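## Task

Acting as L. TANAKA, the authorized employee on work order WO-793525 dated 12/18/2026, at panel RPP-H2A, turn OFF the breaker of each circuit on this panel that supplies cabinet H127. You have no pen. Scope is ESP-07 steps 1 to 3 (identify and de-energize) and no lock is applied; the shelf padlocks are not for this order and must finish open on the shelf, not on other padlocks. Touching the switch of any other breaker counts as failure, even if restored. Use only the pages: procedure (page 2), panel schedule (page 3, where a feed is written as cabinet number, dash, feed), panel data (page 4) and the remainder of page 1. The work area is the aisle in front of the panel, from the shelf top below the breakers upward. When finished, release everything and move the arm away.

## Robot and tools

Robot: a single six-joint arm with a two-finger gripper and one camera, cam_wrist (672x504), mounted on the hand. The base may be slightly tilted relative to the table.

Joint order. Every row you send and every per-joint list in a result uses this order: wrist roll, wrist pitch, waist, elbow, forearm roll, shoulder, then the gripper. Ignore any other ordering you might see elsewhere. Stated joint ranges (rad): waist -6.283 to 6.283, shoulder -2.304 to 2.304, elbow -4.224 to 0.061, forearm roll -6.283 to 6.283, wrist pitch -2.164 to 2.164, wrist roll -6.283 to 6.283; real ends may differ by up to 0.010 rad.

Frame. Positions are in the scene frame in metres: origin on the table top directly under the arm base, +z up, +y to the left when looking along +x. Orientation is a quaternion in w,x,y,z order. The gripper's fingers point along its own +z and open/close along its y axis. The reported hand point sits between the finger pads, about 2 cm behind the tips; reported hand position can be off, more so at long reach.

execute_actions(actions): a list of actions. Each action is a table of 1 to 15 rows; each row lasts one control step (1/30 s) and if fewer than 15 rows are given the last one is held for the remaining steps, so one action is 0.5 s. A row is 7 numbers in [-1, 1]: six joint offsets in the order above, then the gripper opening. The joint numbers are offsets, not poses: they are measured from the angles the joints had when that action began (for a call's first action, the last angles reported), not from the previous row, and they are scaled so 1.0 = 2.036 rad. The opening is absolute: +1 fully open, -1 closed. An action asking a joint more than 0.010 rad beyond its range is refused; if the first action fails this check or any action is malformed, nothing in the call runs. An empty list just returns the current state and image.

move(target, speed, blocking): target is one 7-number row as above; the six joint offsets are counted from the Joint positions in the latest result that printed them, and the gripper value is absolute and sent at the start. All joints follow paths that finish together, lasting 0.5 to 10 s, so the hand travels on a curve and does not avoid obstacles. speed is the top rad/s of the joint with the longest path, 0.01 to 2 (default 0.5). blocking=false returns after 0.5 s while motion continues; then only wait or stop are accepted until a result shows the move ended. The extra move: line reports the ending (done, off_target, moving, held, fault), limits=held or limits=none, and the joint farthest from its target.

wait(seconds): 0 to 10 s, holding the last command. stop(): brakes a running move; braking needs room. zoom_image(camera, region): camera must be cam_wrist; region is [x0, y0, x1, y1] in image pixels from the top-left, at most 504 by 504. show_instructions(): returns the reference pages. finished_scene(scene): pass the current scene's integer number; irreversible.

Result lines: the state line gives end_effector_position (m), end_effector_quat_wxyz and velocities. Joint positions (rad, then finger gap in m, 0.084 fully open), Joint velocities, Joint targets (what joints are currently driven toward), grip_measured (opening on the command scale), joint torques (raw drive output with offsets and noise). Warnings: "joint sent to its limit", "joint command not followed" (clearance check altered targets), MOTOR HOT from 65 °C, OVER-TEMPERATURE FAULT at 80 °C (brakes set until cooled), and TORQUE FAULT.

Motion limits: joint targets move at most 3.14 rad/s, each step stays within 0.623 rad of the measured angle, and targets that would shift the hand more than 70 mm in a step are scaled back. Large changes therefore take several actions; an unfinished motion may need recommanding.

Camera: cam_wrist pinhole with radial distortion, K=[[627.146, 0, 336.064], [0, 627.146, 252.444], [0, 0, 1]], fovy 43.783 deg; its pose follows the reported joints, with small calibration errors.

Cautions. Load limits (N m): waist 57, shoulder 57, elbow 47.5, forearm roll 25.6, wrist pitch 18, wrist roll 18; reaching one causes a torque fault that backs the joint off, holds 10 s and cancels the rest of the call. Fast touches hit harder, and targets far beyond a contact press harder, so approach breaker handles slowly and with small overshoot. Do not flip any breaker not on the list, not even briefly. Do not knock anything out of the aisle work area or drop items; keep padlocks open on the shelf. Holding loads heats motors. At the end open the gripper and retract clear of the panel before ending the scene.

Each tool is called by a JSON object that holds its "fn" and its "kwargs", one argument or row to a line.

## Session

{"fn": "show_instructions", "kwargs": {

}}

{"fn": "execute_actions", "kwargs": {
  "actions": []
}}

Reference images for this scene: work order page 1, work order page 2, work order page 3, work order page 4.

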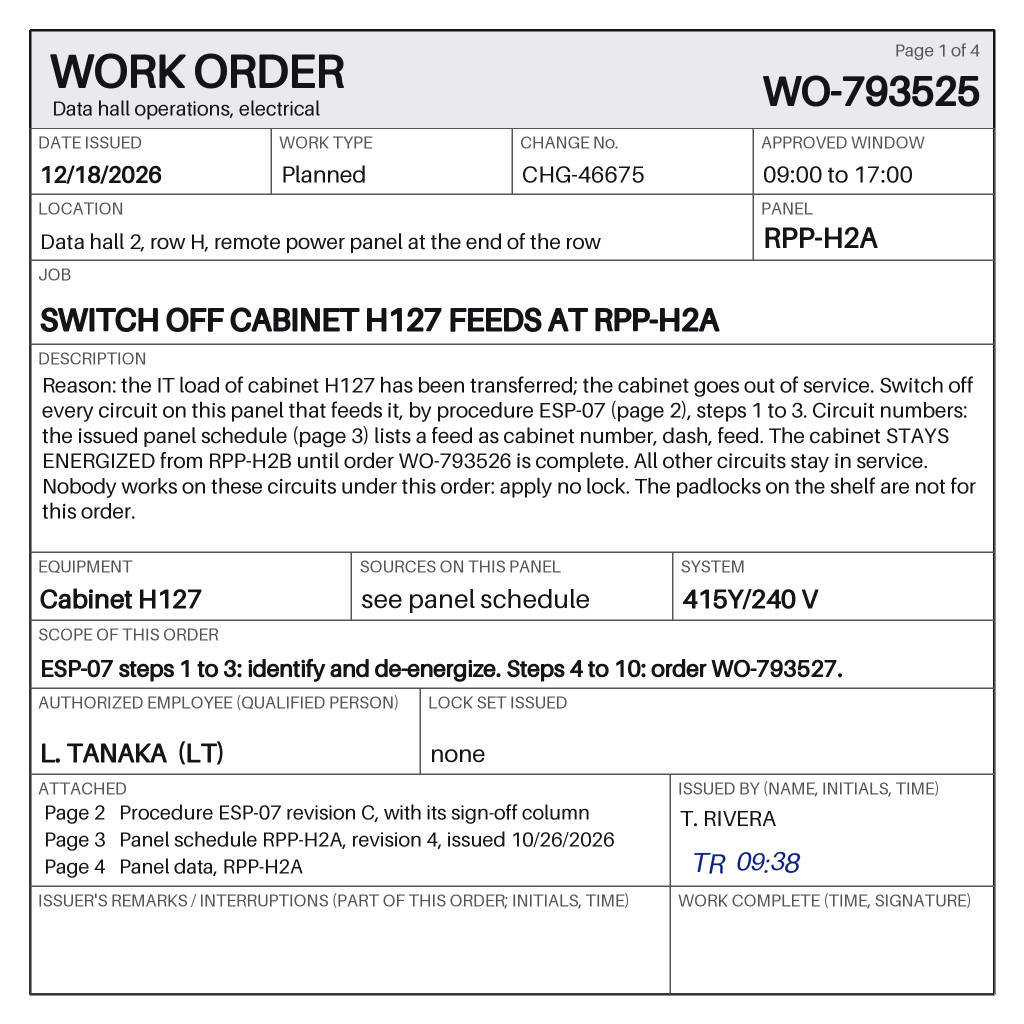

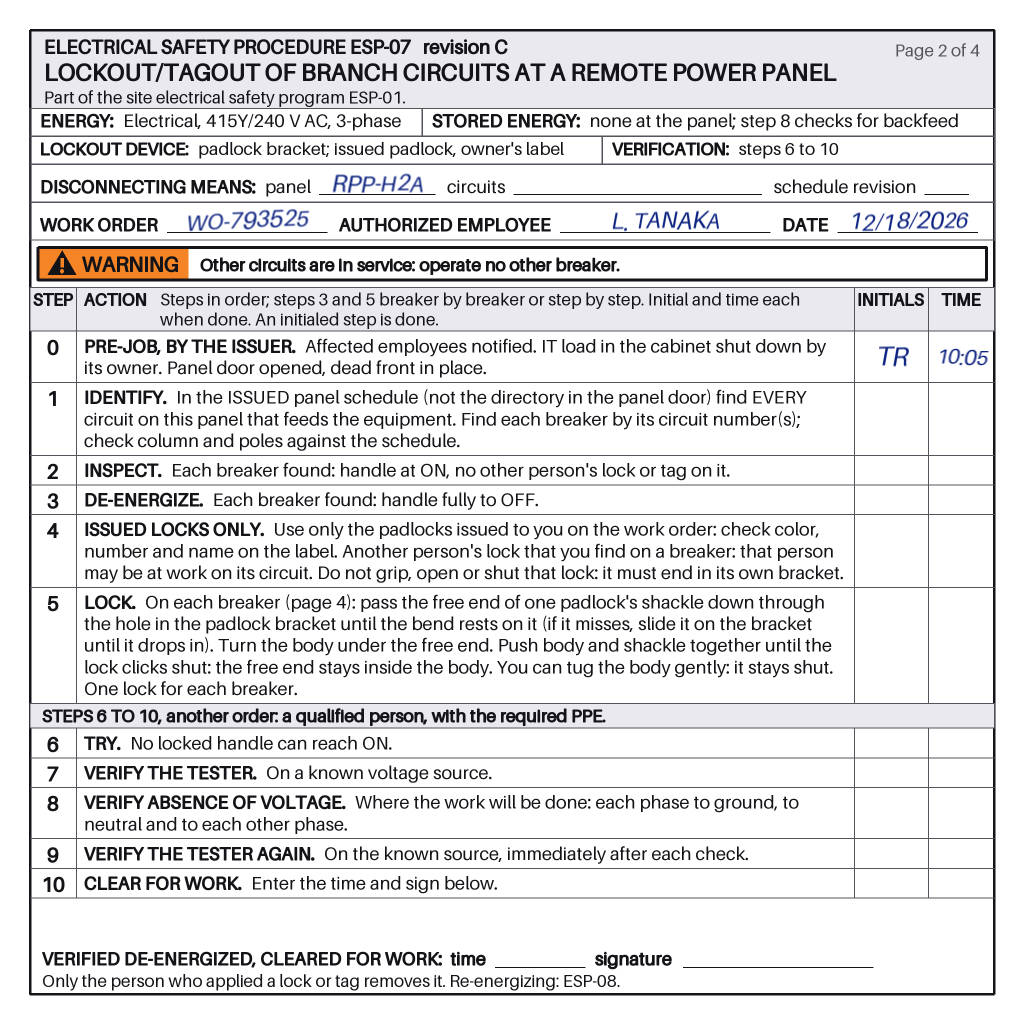

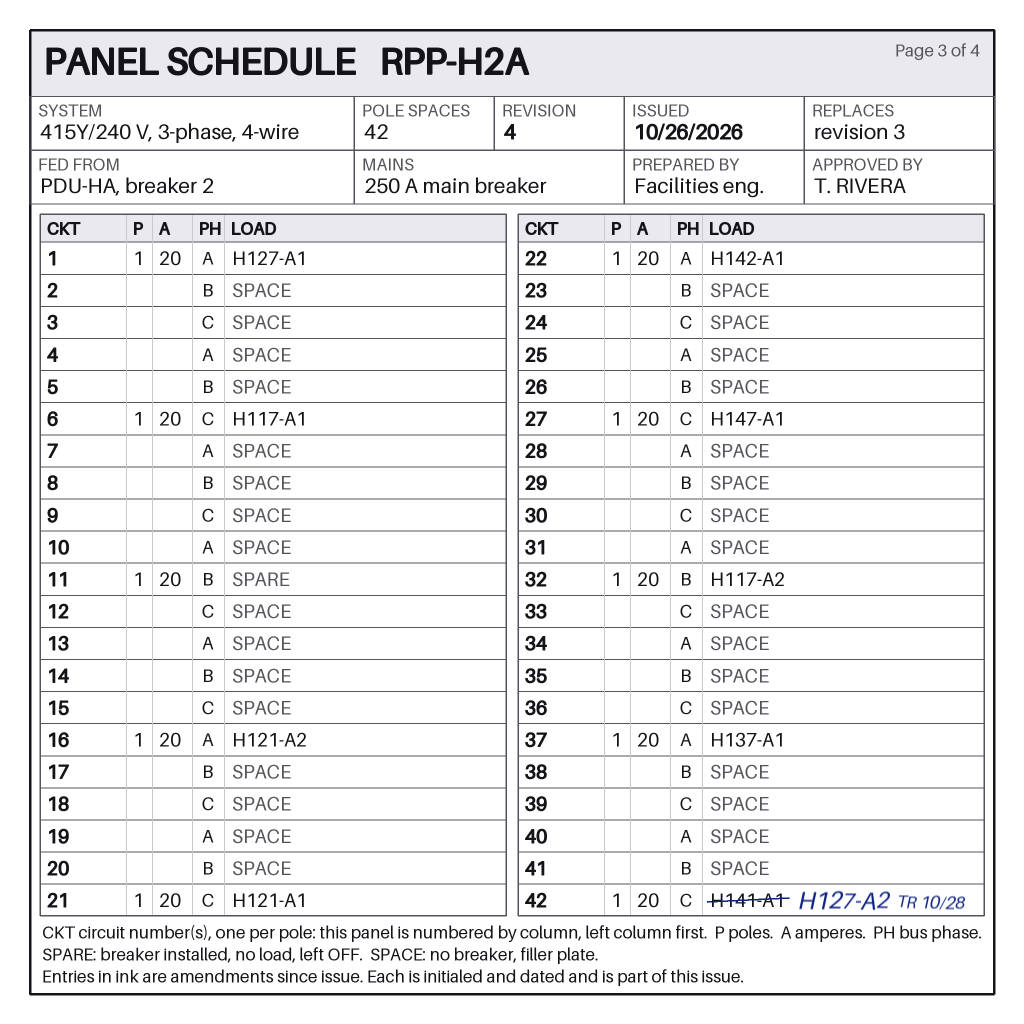

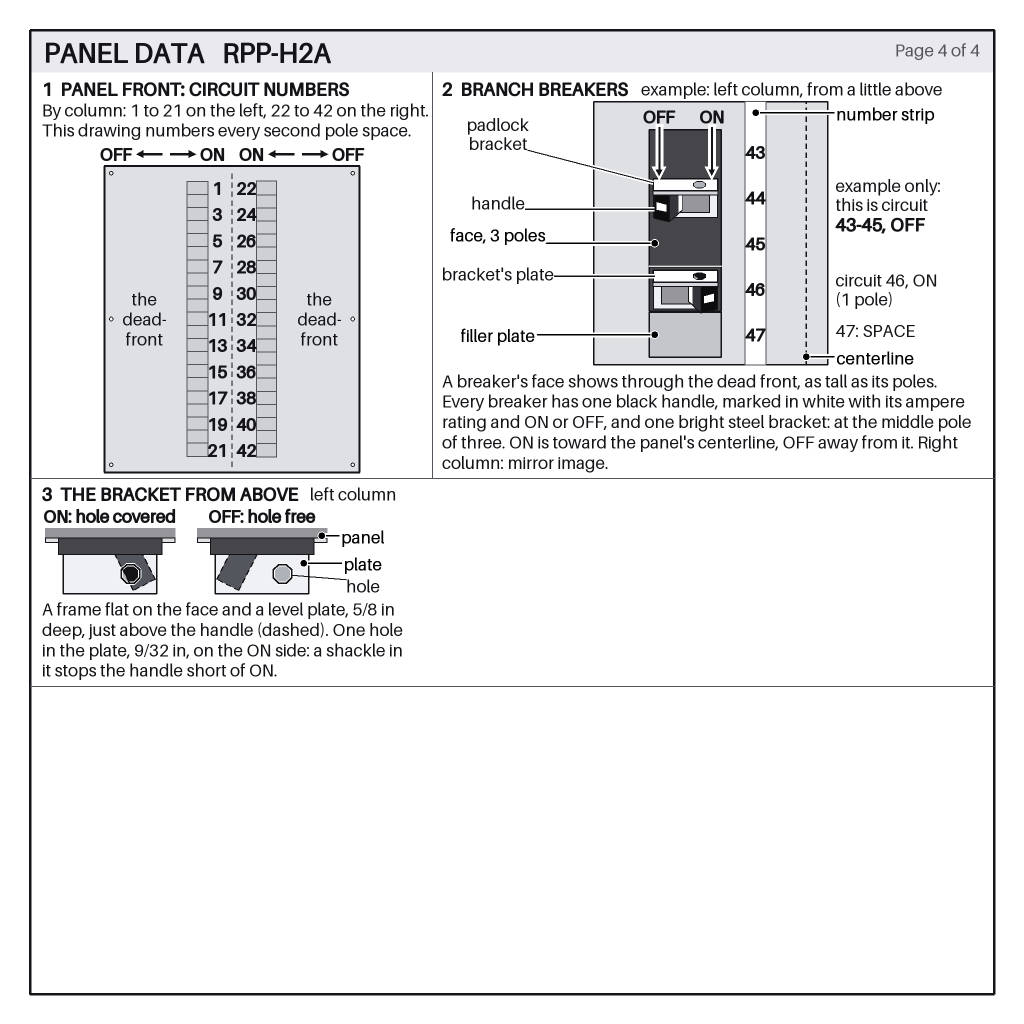

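Scene clock: 0.00 s.
end_effector_position=(+0.6084, -0.0016, +0.3467) grip_measured=+1.00 end_effector_quat_wxyz=(+0.151, +0.986, -0.062, -0.015) end_effector_velocity=(+0.000, -0.000, +0.000) end_effector_angular_velocity=(-0.000, -0.001, -0.000)
Joint names: [wrist roll, wrist pitch, waist, elbow, forearm roll, shoulder]
Joint positions: [-0.001 -0.757 -0.002 -1.292  0.002 -0.533  0.084]
Joint velocities: [-0.     0.    -0.001 -0.    -0.    -0.     0.   ]
Joint torques (N m, as the arm reports them, + toward a larger angle): no reading
Motor temperatures (°C, as the motors report them): [30 28 25 26 29 23]
Joint targets: [-0.001 -0.757 -0.002 -1.292 0.002 -0.533]

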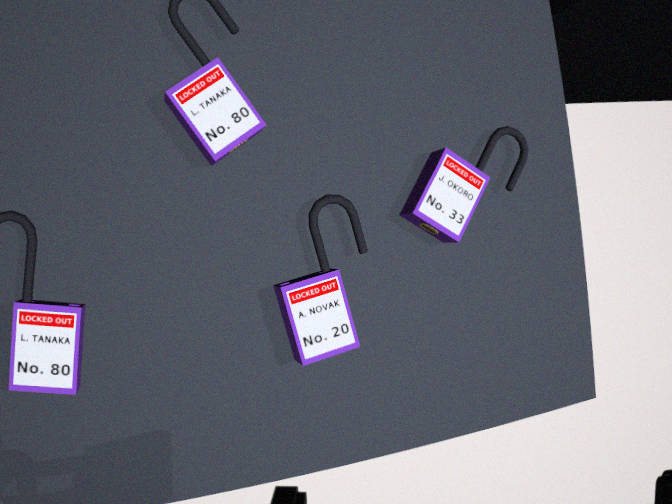

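{"fn": "move", "kwargs": {
  "target": [0.15,0.6925,0,0.1577,0,0.236,-1],
  "speed": 0.8
}}

Scene clock: 6.53 s.
end_effector_position=(+0.7198, +0.0941, +0.6932) grip_measured=-1.00 end_effector_quat_wxyz=(+0.045, +0.710, -0.046, +0.701) end_effector_velocity=(-0.000, +0.001, +0.001) end_effector_angular_velocity=(-0.000, -0.003, +0.002)
Joint names: [wrist roll, wrist pitch, waist, elbow, forearm roll, shoulder]
Joint positions: [ 0.305  0.653 -0.002 -0.971  0.002 -0.053  0.   ]
Joint velocities: [ 0.     0.002  0.001  0.    -0.     0.002  0.   ]
Joint torques (N m, as the arm reports them, + toward a larger angle): [ -0.04   2.93 -13.34 -29.16   1.51  20.81]
Motor temperatures (°C, as the motors report them): [30 28 25 26 29 23]
Joint targets: [0.305 0.653 -0.002 -0.971 0.002 -0.053]
move: done; limits=none; farthest joint: the waist, 0.000 radians from its target (0.000 radians at the start)
camera_calibration (this result's frames):
cam_wrist: T_world_to_cam=[[-0.112549, -0.99356, -0.0131097, 0.217411], [0.00979215, 0.0120838, -0.999879, 0.754997], [0.993598, -0.112664, 0.00836905, -0.585327], [0, 0, 0, 1]] pos_world=[0.598657, 0.140942, 0.762654]

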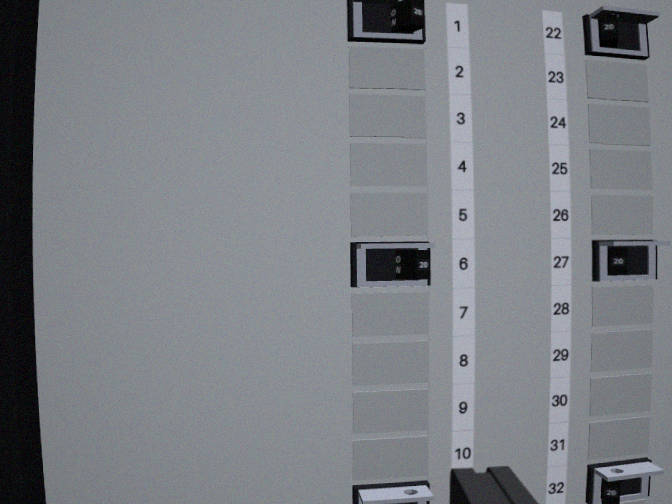

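{"fn": "move", "kwargs": {
  "target": [0,-0.197,-0.0565,-0.3536,0,-0.1567,-1],
  "speed": 0.6
}}

Scene clock: 13.97 s.
end_effector_position=(+0.8510, +0.0316, +0.8656) grip_measured=-1.00 end_effector_quat_wxyz=(+0.084, +0.694, -0.083, +0.710) end_effector_velocity=(+0.001, -0.000, +0.000) end_effector_angular_velocity=(+0.000, +0.000, -0.000)
Joint names: [wrist roll, wrist pitch, waist, elbow, forearm roll, shoulder]
Joint positions: [ 0.305  0.252 -0.117 -1.691  0.002 -0.372  0.   ]
Joint velocities: [ 0.    -0.001 -0.    -0.003 -0.    -0.002  0.   ]
Joint torques (N m, as the arm reports them, + toward a larger angle): [ -0.07   2.88 -14.99 -29.46   1.76  28.88]
Motor temperatures (°C, as the motors report them): [30 28 25 26 29 23]
Joint targets: [0.305 0.252 -0.117 -1.691 0.002 -0.372]
move: done; limits=none; farthest joint: the waist, 0.000 radians from its target (0.115 radians at the start)
camera_calibration (this result's frames):
cam_wrist: T_world_to_cam=[[-0.219416, -0.975538, -0.013523, 0.263088], [0.0443499, 0.00387329, -0.999009, 0.896928], [0.974623, -0.219798, 0.0424152, -0.734175], [0, 0, 0, 1]] pos_world=[0.73349, 0.0918073, 0.930737]

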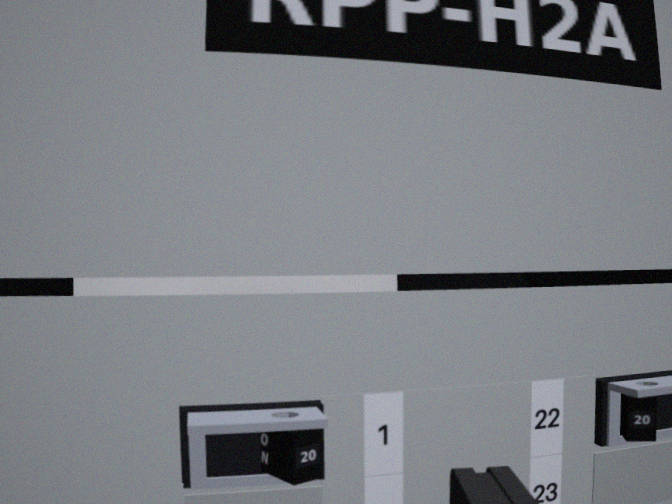

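{"fn": "move", "kwargs": {
  "target": [0,-0.0084,0.0123,-0.0371,0,-0.0287,-1],
  "speed": 0.1
}}

Scene clock: 24.63 s.
end_effector_position=(+0.8753, +0.0464, +0.8585) grip_measured=-1.00 end_effector_quat_wxyz=(+0.075, +0.698, -0.075, +0.708) end_effector_velocity=(+0.000, +0.001, -0.000) end_effector_angular_velocity=(-0.000, -0.000, +0.001)
Joint names: [wrist roll, wrist pitch, waist, elbow, forearm roll, shoulder]
Joint positions: [ 0.305  0.235 -0.092 -1.766  0.002 -0.43   0.   ]
Joint velocities: [-0.    -0.     0.001 -0.001 -0.    -0.001  0.   ]
Joint torques (N m, as the arm reports them, + toward a larger angle): [ -0.5    3.01 -17.84 -26.97   2.55  32.83]
Motor temperatures (°C, as the motors report them): [30 28 25 27 29 23]
Joint targets: [0.305 0.234 -0.092 -1.766 0.002 -0.430]
move: done; limits=none; farthest joint: the waist, 0.000 radians from its target (0.025 radians at the start)
camera_calibration (this result's frames):
cam_wrist: T_world_to_cam=[[-0.196169, -0.980481, -0.0132146, 0.262354], [0.0368691, 0.00609166, -0.999302, 0.89541], [0.979877, -0.196519, 0.0349545, -0.753508], [0, 0, 0, 1]] pos_world=[0.756798, 0.103699, 0.92459]

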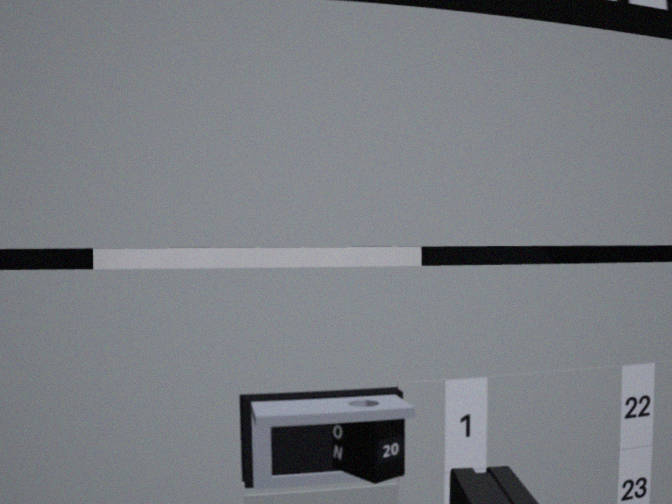

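{"fn": "move", "kwargs": {
  "target": [0,-0.0092,0.0082,-0.0087,0,0.0005,-1],
  "speed": 0.025
}}

Scene clock: 29.63 s.
end_effector_position=(+0.8771, +0.0611, +0.8616) grip_measured=-1.00 end_effector_quat_wxyz=(+0.070, +0.701, -0.071, +0.706) end_effector_velocity=(+0.000, +0.004, +0.001) end_effector_angular_velocity=(-0.001, +0.000, +0.004)
Joint names: [wrist roll, wrist pitch, waist, elbow, forearm roll, shoulder]
Joint positions: [ 0.305  0.214 -0.077 -1.783  0.003 -0.429  0.   ]
Joint velocities: [-0.001 -0.001  0.004 -0.001 -0.001  0.002  0.   ]
Joint torques (N m, as the arm reports them, + toward a larger angle): [ -0.43   5.35  -0.42 -34.05  -0.24  36.22]
Motor temperatures (°C, as the motors report them): [30 28 25 27 29 23]
Joint targets: [0.305 0.216 -0.076 -1.784 0.002 -0.429]
move: done; limits=none; farthest joint: the waist, 0.002 radians from its target (0.017 radians at the start)
camera_calibration (this result's frames):
cam_wrist: T_world_to_cam=[[-0.182564, -0.983099, -0.0136395, 0.265822], [0.0300218, 0.00829215, -0.999515, 0.904462], [0.982735, -0.182885, 0.0280006, -0.749841], [0, 0, 0, 1]] pos_world=[0.758272, 0.116695, 0.928645]

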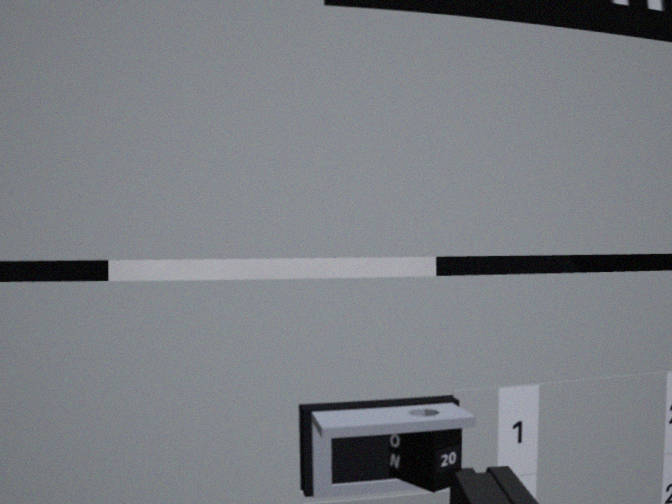

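{"fn": "move", "kwargs": {
  "target": [0,-0.002,0.006,0,0,0.003,-1],
  "speed": 0.02
}}

Scene clock: 33.10 s.
end_effector_position=(+0.8768, +0.0725, +0.8625) grip_measured=-1.00 end_effector_quat_wxyz=(+0.066, +0.702, -0.067, +0.706) end_effector_velocity=(-0.000, +0.003, -0.001) end_effector_angular_velocity=(+0.000, +0.001, +0.003)
Joint names: [wrist roll, wrist pitch, waist, elbow, forearm roll, shoulder]
Joint positions: [ 0.305  0.21  -0.065 -1.783  0.003 -0.423  0.   ]
Joint velocities: [ 0.    -0.     0.003  0.001 -0.     0.002  0.   ]
Joint torques (N m, as the arm reports them, + toward a larger angle): [ -0.27   3.16 -16.78 -28.12   2.2   30.41]
Motor temperatures (°C, as the motors report them): [30 28 25 27 29 23]
Joint targets: [0.305 0.210 -0.065 -1.783 0.003 -0.423]
move: done; limits=none; farthest joint: the waist, 0.000 radians from its target (0.011 radians at the start)
camera_calibration (this result's frames):
cam_wrist: T_world_to_cam=[[-0.17067, -0.985235, -0.0135616, 0.266577], [0.0282555, 0.00886415, -0.999561, 0.906788], [0.984923, -0.170979, 0.0263254, -0.748817], [0, 0, 0, 1]] pos_world=[0.757402, 0.126571, 0.929718]

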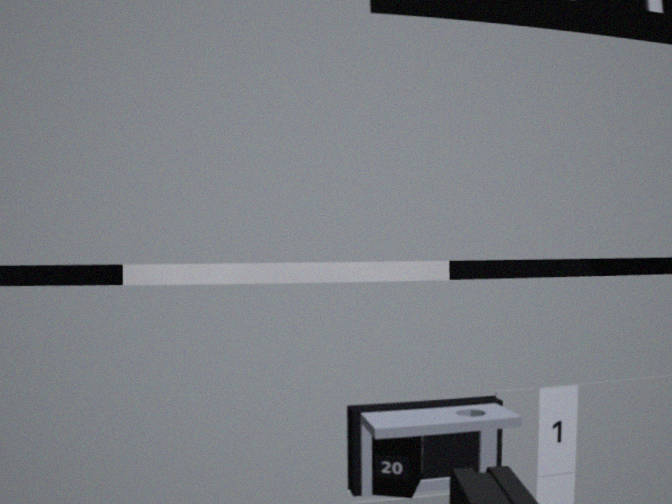

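{"fn": "move", "kwargs": {
  "target": [0,0.2505,0,0.4337,0,0.183,-1],
  "speed": 0.7
}}

{"fn": "move", "kwargs": {
  "target": [0,0.2426,0.0467,-0.158,0,-0.400,-1],
  "speed": 0.6
}}

Scene clock: 44.63 s.
end_effector_position=(+0.7006, +0.0465, +0.6783) grip_measured=-1.00 end_effector_quat_wxyz=(+0.066, +0.702, -0.067, +0.706) end_effector_velocity=(-0.001, -0.000, -0.001) end_effector_angular_velocity=(+0.000, +0.001, -0.001)
Joint names: [wrist roll, wrist pitch, waist, elbow, forearm roll, shoulder]
Joint positions: [ 0.305  0.72  -0.065 -0.9    0.003 -0.051  0.   ]
Joint velocities: [ 0.     0.002 -0.     0.004 -0.     0.001  0.   ]
Joint torques (N m, as the arm reports them, + toward a larger angle): [ -0.02   2.88 -12.14 -28.82   2.44  20.35]
Motor temperatures (°C, as the motors report them): [30 28 25 27 29 23]
Joint targets: [0.305 0.720 -0.065 -0.900 0.003 -0.051]
move: done; limits=none; farthest joint: the waist, 0.000 radians from its target (0.000 radians at the start)
camera_calibration (this result's frames):
cam_wrist: T_world_to_cam=[[-0.171862, -0.985036, -0.0129673, 0.208877], [0.0283271, 0.0082162, -0.999565, 0.727879], [0.984714, -0.172155, 0.0264912, -0.574858], [0, 0, 0, 1]] pos_world=[0.58135, 0.100807, 0.745499]

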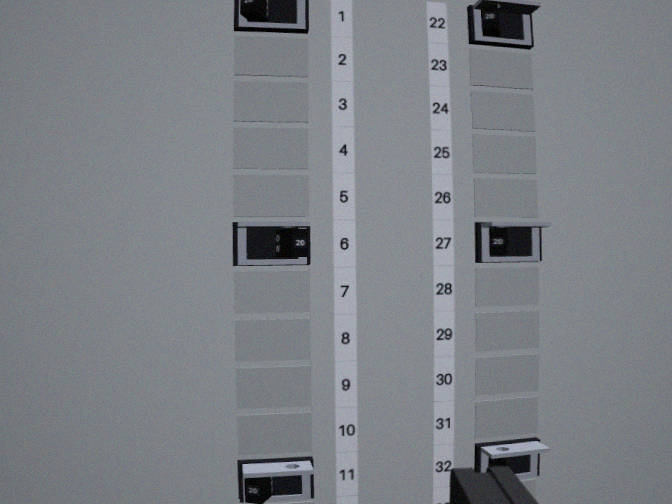

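Scene clock: 46.63 s.
end_effector_position=(+0.8403, +0.0002, +0.3561) grip_measured=-1.00 end_effector_quat_wxyz=(+0.034, +0.714, -0.035, +0.699) end_effector_velocity=(-0.001, -0.001, -0.002) end_effector_angular_velocity=(+0.000, +0.003, -0.001)
Joint names: [wrist roll, wrist pitch, waist, elbow, forearm roll, shoulder]
Joint positions: [ 0.305  1.214  0.03  -1.222  0.003 -0.865  0.   ]
Joint velocities: [ 0.     0.    -0.     0.001  0.    -0.002  0.   ]
Joint torques (N m, as the arm reports them, + toward a larger angle): [ -0.11   2.86 -18.58 -20.4    1.17  38.2 ]
Motor temperatures (°C, as the motors report them): [30 28 25 27 29 23]
Joint targets: [0.305 1.214 0.030 -1.222 0.003 -0.865]
move: done; limits=none; farthest joint: the shoulder, 0.001 radians from its target (0.814 radians at the start)
camera_calibration (this result's frames):
cam_wrist: T_world_to_cam=[[-0.0825574, -0.996502, -0.0129986, 0.10805], [0.000812378, 0.0129759, -0.999915, 0.425501], [0.996586, -0.082561, -0.000261717, -0.712258], [0, 0, 0, 1]] pos_world=[0.718401, 0.0433464, 0.426683]

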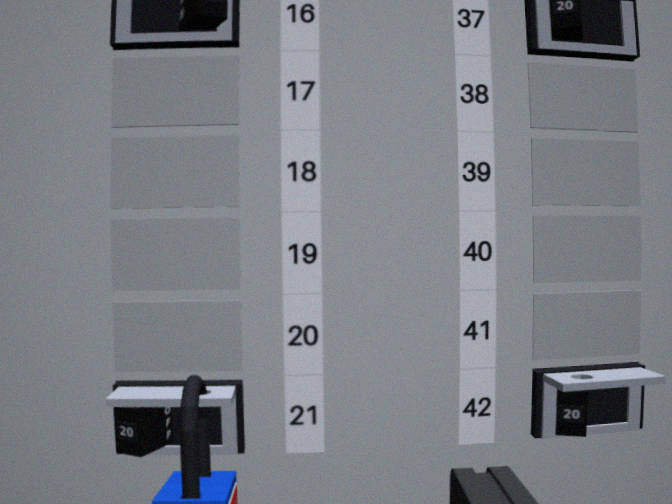

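{"fn": "move", "kwargs": {
  "target": [0,-0.0288,-0.0043,-0.0552,0,-0.0264,-1],
  "speed": 0.12
}}

Scene clock: 52.43 s.
end_effector_position=(+0.8724, -0.0097, +0.3588) grip_measured=-1.00 end_effector_quat_wxyz=(+0.037, +0.713, -0.038, +0.700) end_effector_velocity=(+0.001, -0.001, +0.001) end_effector_angular_velocity=(-0.000, -0.002, -0.000)
Joint names: [wrist roll, wrist pitch, waist, elbow, forearm roll, shoulder]
Joint positions: [ 0.305  1.156  0.021 -1.334  0.003 -0.918  0.   ]
Joint velocities: [-0.    -0.    -0.001 -0.002 -0.     0.     0.   ]
Joint torques (N m, as the arm reports them, + toward a larger angle): [ -0.15   2.49 -17.23 -22.44   0.93  41.07]
Motor temperatures (°C, as the motors report them): [30 28 25 27 29 23]
Joint targets: [0.305 1.155 0.021 -1.335 0.003 -0.918]
move: done; limits=none; farthest joint: the waist, 0.000 radians from its target (0.009 radians at the start)
camera_calibration (this result's frames):
cam_wrist: T_world_to_cam=[[-0.0907707, -0.995788, -0.0129326, 0.107992], [0.00348008, 0.0126689, -0.999914, 0.425983], [0.995866, -0.0908078, 0.00231546, -0.745493], [0, 0, 0, 1]] pos_world=[0.750731, 0.0344436, 0.429069]

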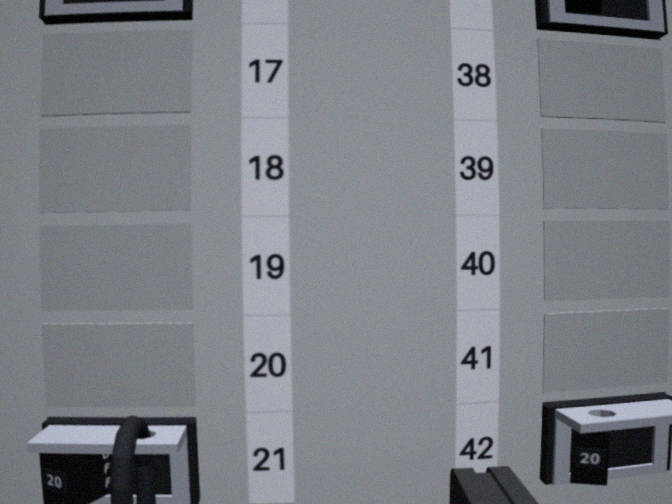

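{"fn": "move", "kwargs": {
  "target": [0,-0.0003,-0.0117,-0.0106,0,-0.0103,-1],
  "speed": 0.025
}}

Scene clock: 57.00 s.
end_effector_position=(+0.8750, -0.0305, +0.3588) grip_measured=-1.00 end_effector_quat_wxyz=(+0.045, +0.710, -0.045, +0.702) end_effector_velocity=(+0.000, -0.003, +0.001) end_effector_angular_velocity=(-0.000, -0.002, -0.003)
Joint names: [wrist roll, wrist pitch, waist, elbow, forearm roll, shoulder]
Joint positions: [ 0.305  1.156 -0.001 -1.355  0.002 -0.939  0.   ]
Joint velocities: [-0.    -0.    -0.003 -0.002  0.    -0.001  0.   ]
Joint torques (N m, as the arm reports them, + toward a larger angle): [ -0.02   1.42 -28.48 -25.7    4.93  39.22]
Motor temperatures (°C, as the motors report them): [30 28 25 27 29 24]
Joint targets: [0.305 1.155 -0.002 -1.356 0.003 -0.939]
move: done; limits=none; farthest joint: the waist, 0.002 radians from its target (0.024 radians at the start)
camera_calibration (this result's frames):
cam_wrist: T_world_to_cam=[[-0.111154, -0.99373, -0.0120516, 0.105115], [0.0111718, 0.0108766, -0.999878, 0.419445], [0.99374, -0.111276, 0.00989276, -0.751406], [0, 0, 0, 1]] pos_world=[0.753701, 0.0162808, 0.428094]

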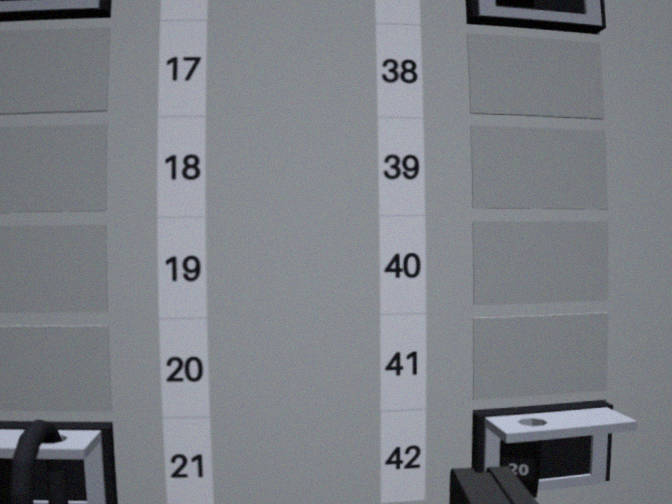

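{"fn": "move", "kwargs": {
  "target": [0,0.0005,-0.006,-0.004,0,-0.0045,-1],
  "speed": 0.02
}}

Scene clock: 60.73 s.
end_effector_position=(+0.8753, -0.0419, +0.3589) grip_measured=-1.00 end_effector_quat_wxyz=(+0.049, +0.708, -0.049, +0.703) end_effector_velocity=(-0.000, +0.001, +0.000) end_effector_angular_velocity=(-0.001, -0.002, +0.002)
Joint names: [wrist roll, wrist pitch, waist, elbow, forearm roll, shoulder]
Joint positions: [ 0.305  1.157 -0.014 -1.364  0.002 -0.948  0.   ]
Joint velocities: [-0.     0.003  0.     0.001 -0.001  0.     0.   ]
Joint torques (N m, as the arm reports them, + toward a larger angle): [ -0.27   2.87 -16.36 -23.12   1.46  40.19]
Motor temperatures (°C, as the motors report them): [30 28 25 27 29 24]
Joint targets: [0.305 1.157 -0.013 -1.363 0.002 -0.948]
move: done; limits=none; farthest joint: the waist, 0.000 radians from its target (0.011 radians at the start)
camera_calibration (this result's frames):
cam_wrist: T_world_to_cam=[[-0.122975, -0.992338, -0.0119502, 0.104229], [0.0146849, 0.0102208, -0.99984, 0.416542], [0.992301, -0.123131, 0.0133155, -0.753449], [0, 0, 0, 1]] pos_world=[0.754349, 0.00640039, 0.427754]

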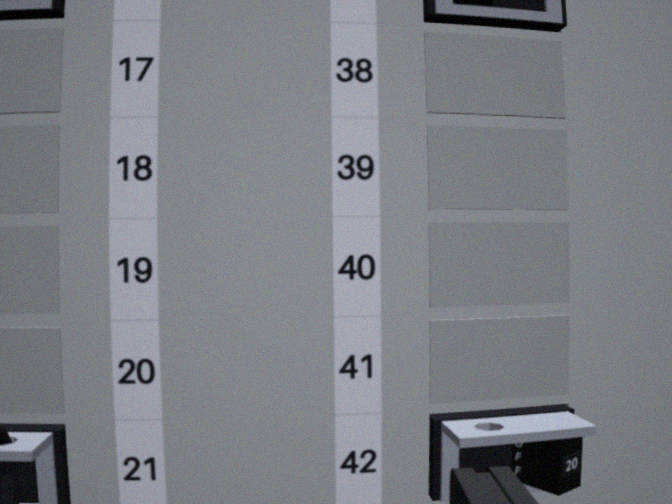

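{"fn": "move", "kwargs": {
  "target": [0,0.13,0,0.27,0,0.14,-1]
}}

{"fn": "finished_scene", "kwargs": {
  "scene": 2
}}

Scene clock: 64.50 s.
end_effector_position=(+0.7040, -0.0150, +0.3706) grip_measured=-1.00 end_effector_quat_wxyz=(+0.049, +0.708, -0.049, +0.703) end_effector_velocity=(-0.001, +0.000, -0.001) end_effector_angular_velocity=(+0.000, +0.002, +0.000)
Joint names: [wrist roll, wrist pitch, waist, elbow, forearm roll, shoulder]
Joint positions: [ 0.305  1.421 -0.014 -0.814  0.002 -0.663  0.   ]
Joint velocities: [-0.     0.001  0.001  0.004 -0.     0.001  0.   ]
Joint torques (N m, as the arm reports them, + toward a larger angle): [  0.06   2.84 -13.77 -17.25   1.25  29.33]
Motor temperatures (°C, as the motors report them): [30 28 25 27 29 24]
Joint targets: [0.305 1.421 -0.014 -0.814 0.002 -0.663]
move: done; limits=none; farthest joint: the waist, 0.000 radians from its target (0.001 radians at the start)
camera_calibration (this result's frames):
cam_wrist: T_world_to_cam=[[-0.12309, -0.99233, -0.01144, 0.109878], [0.0147536, 0.00969659, -0.999844, 0.43038], [0.992286, -0.123239, 0.0134469, -0.58036], [0, 0, 0, 1]] pos_world=[0.583058, 0.0333392, 0.439374]

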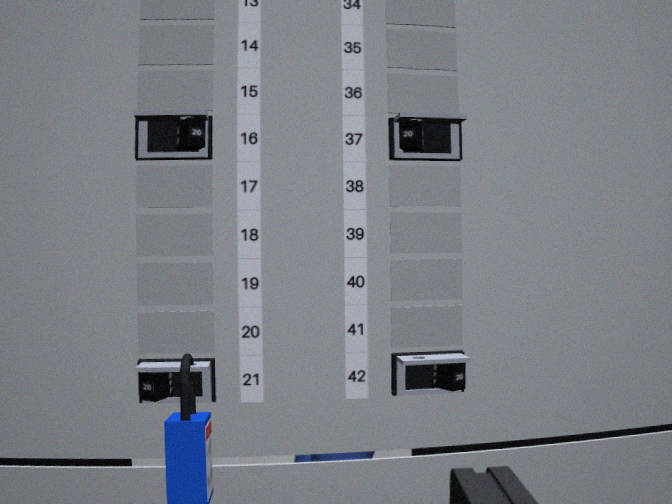

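The scene is finished: the task was done.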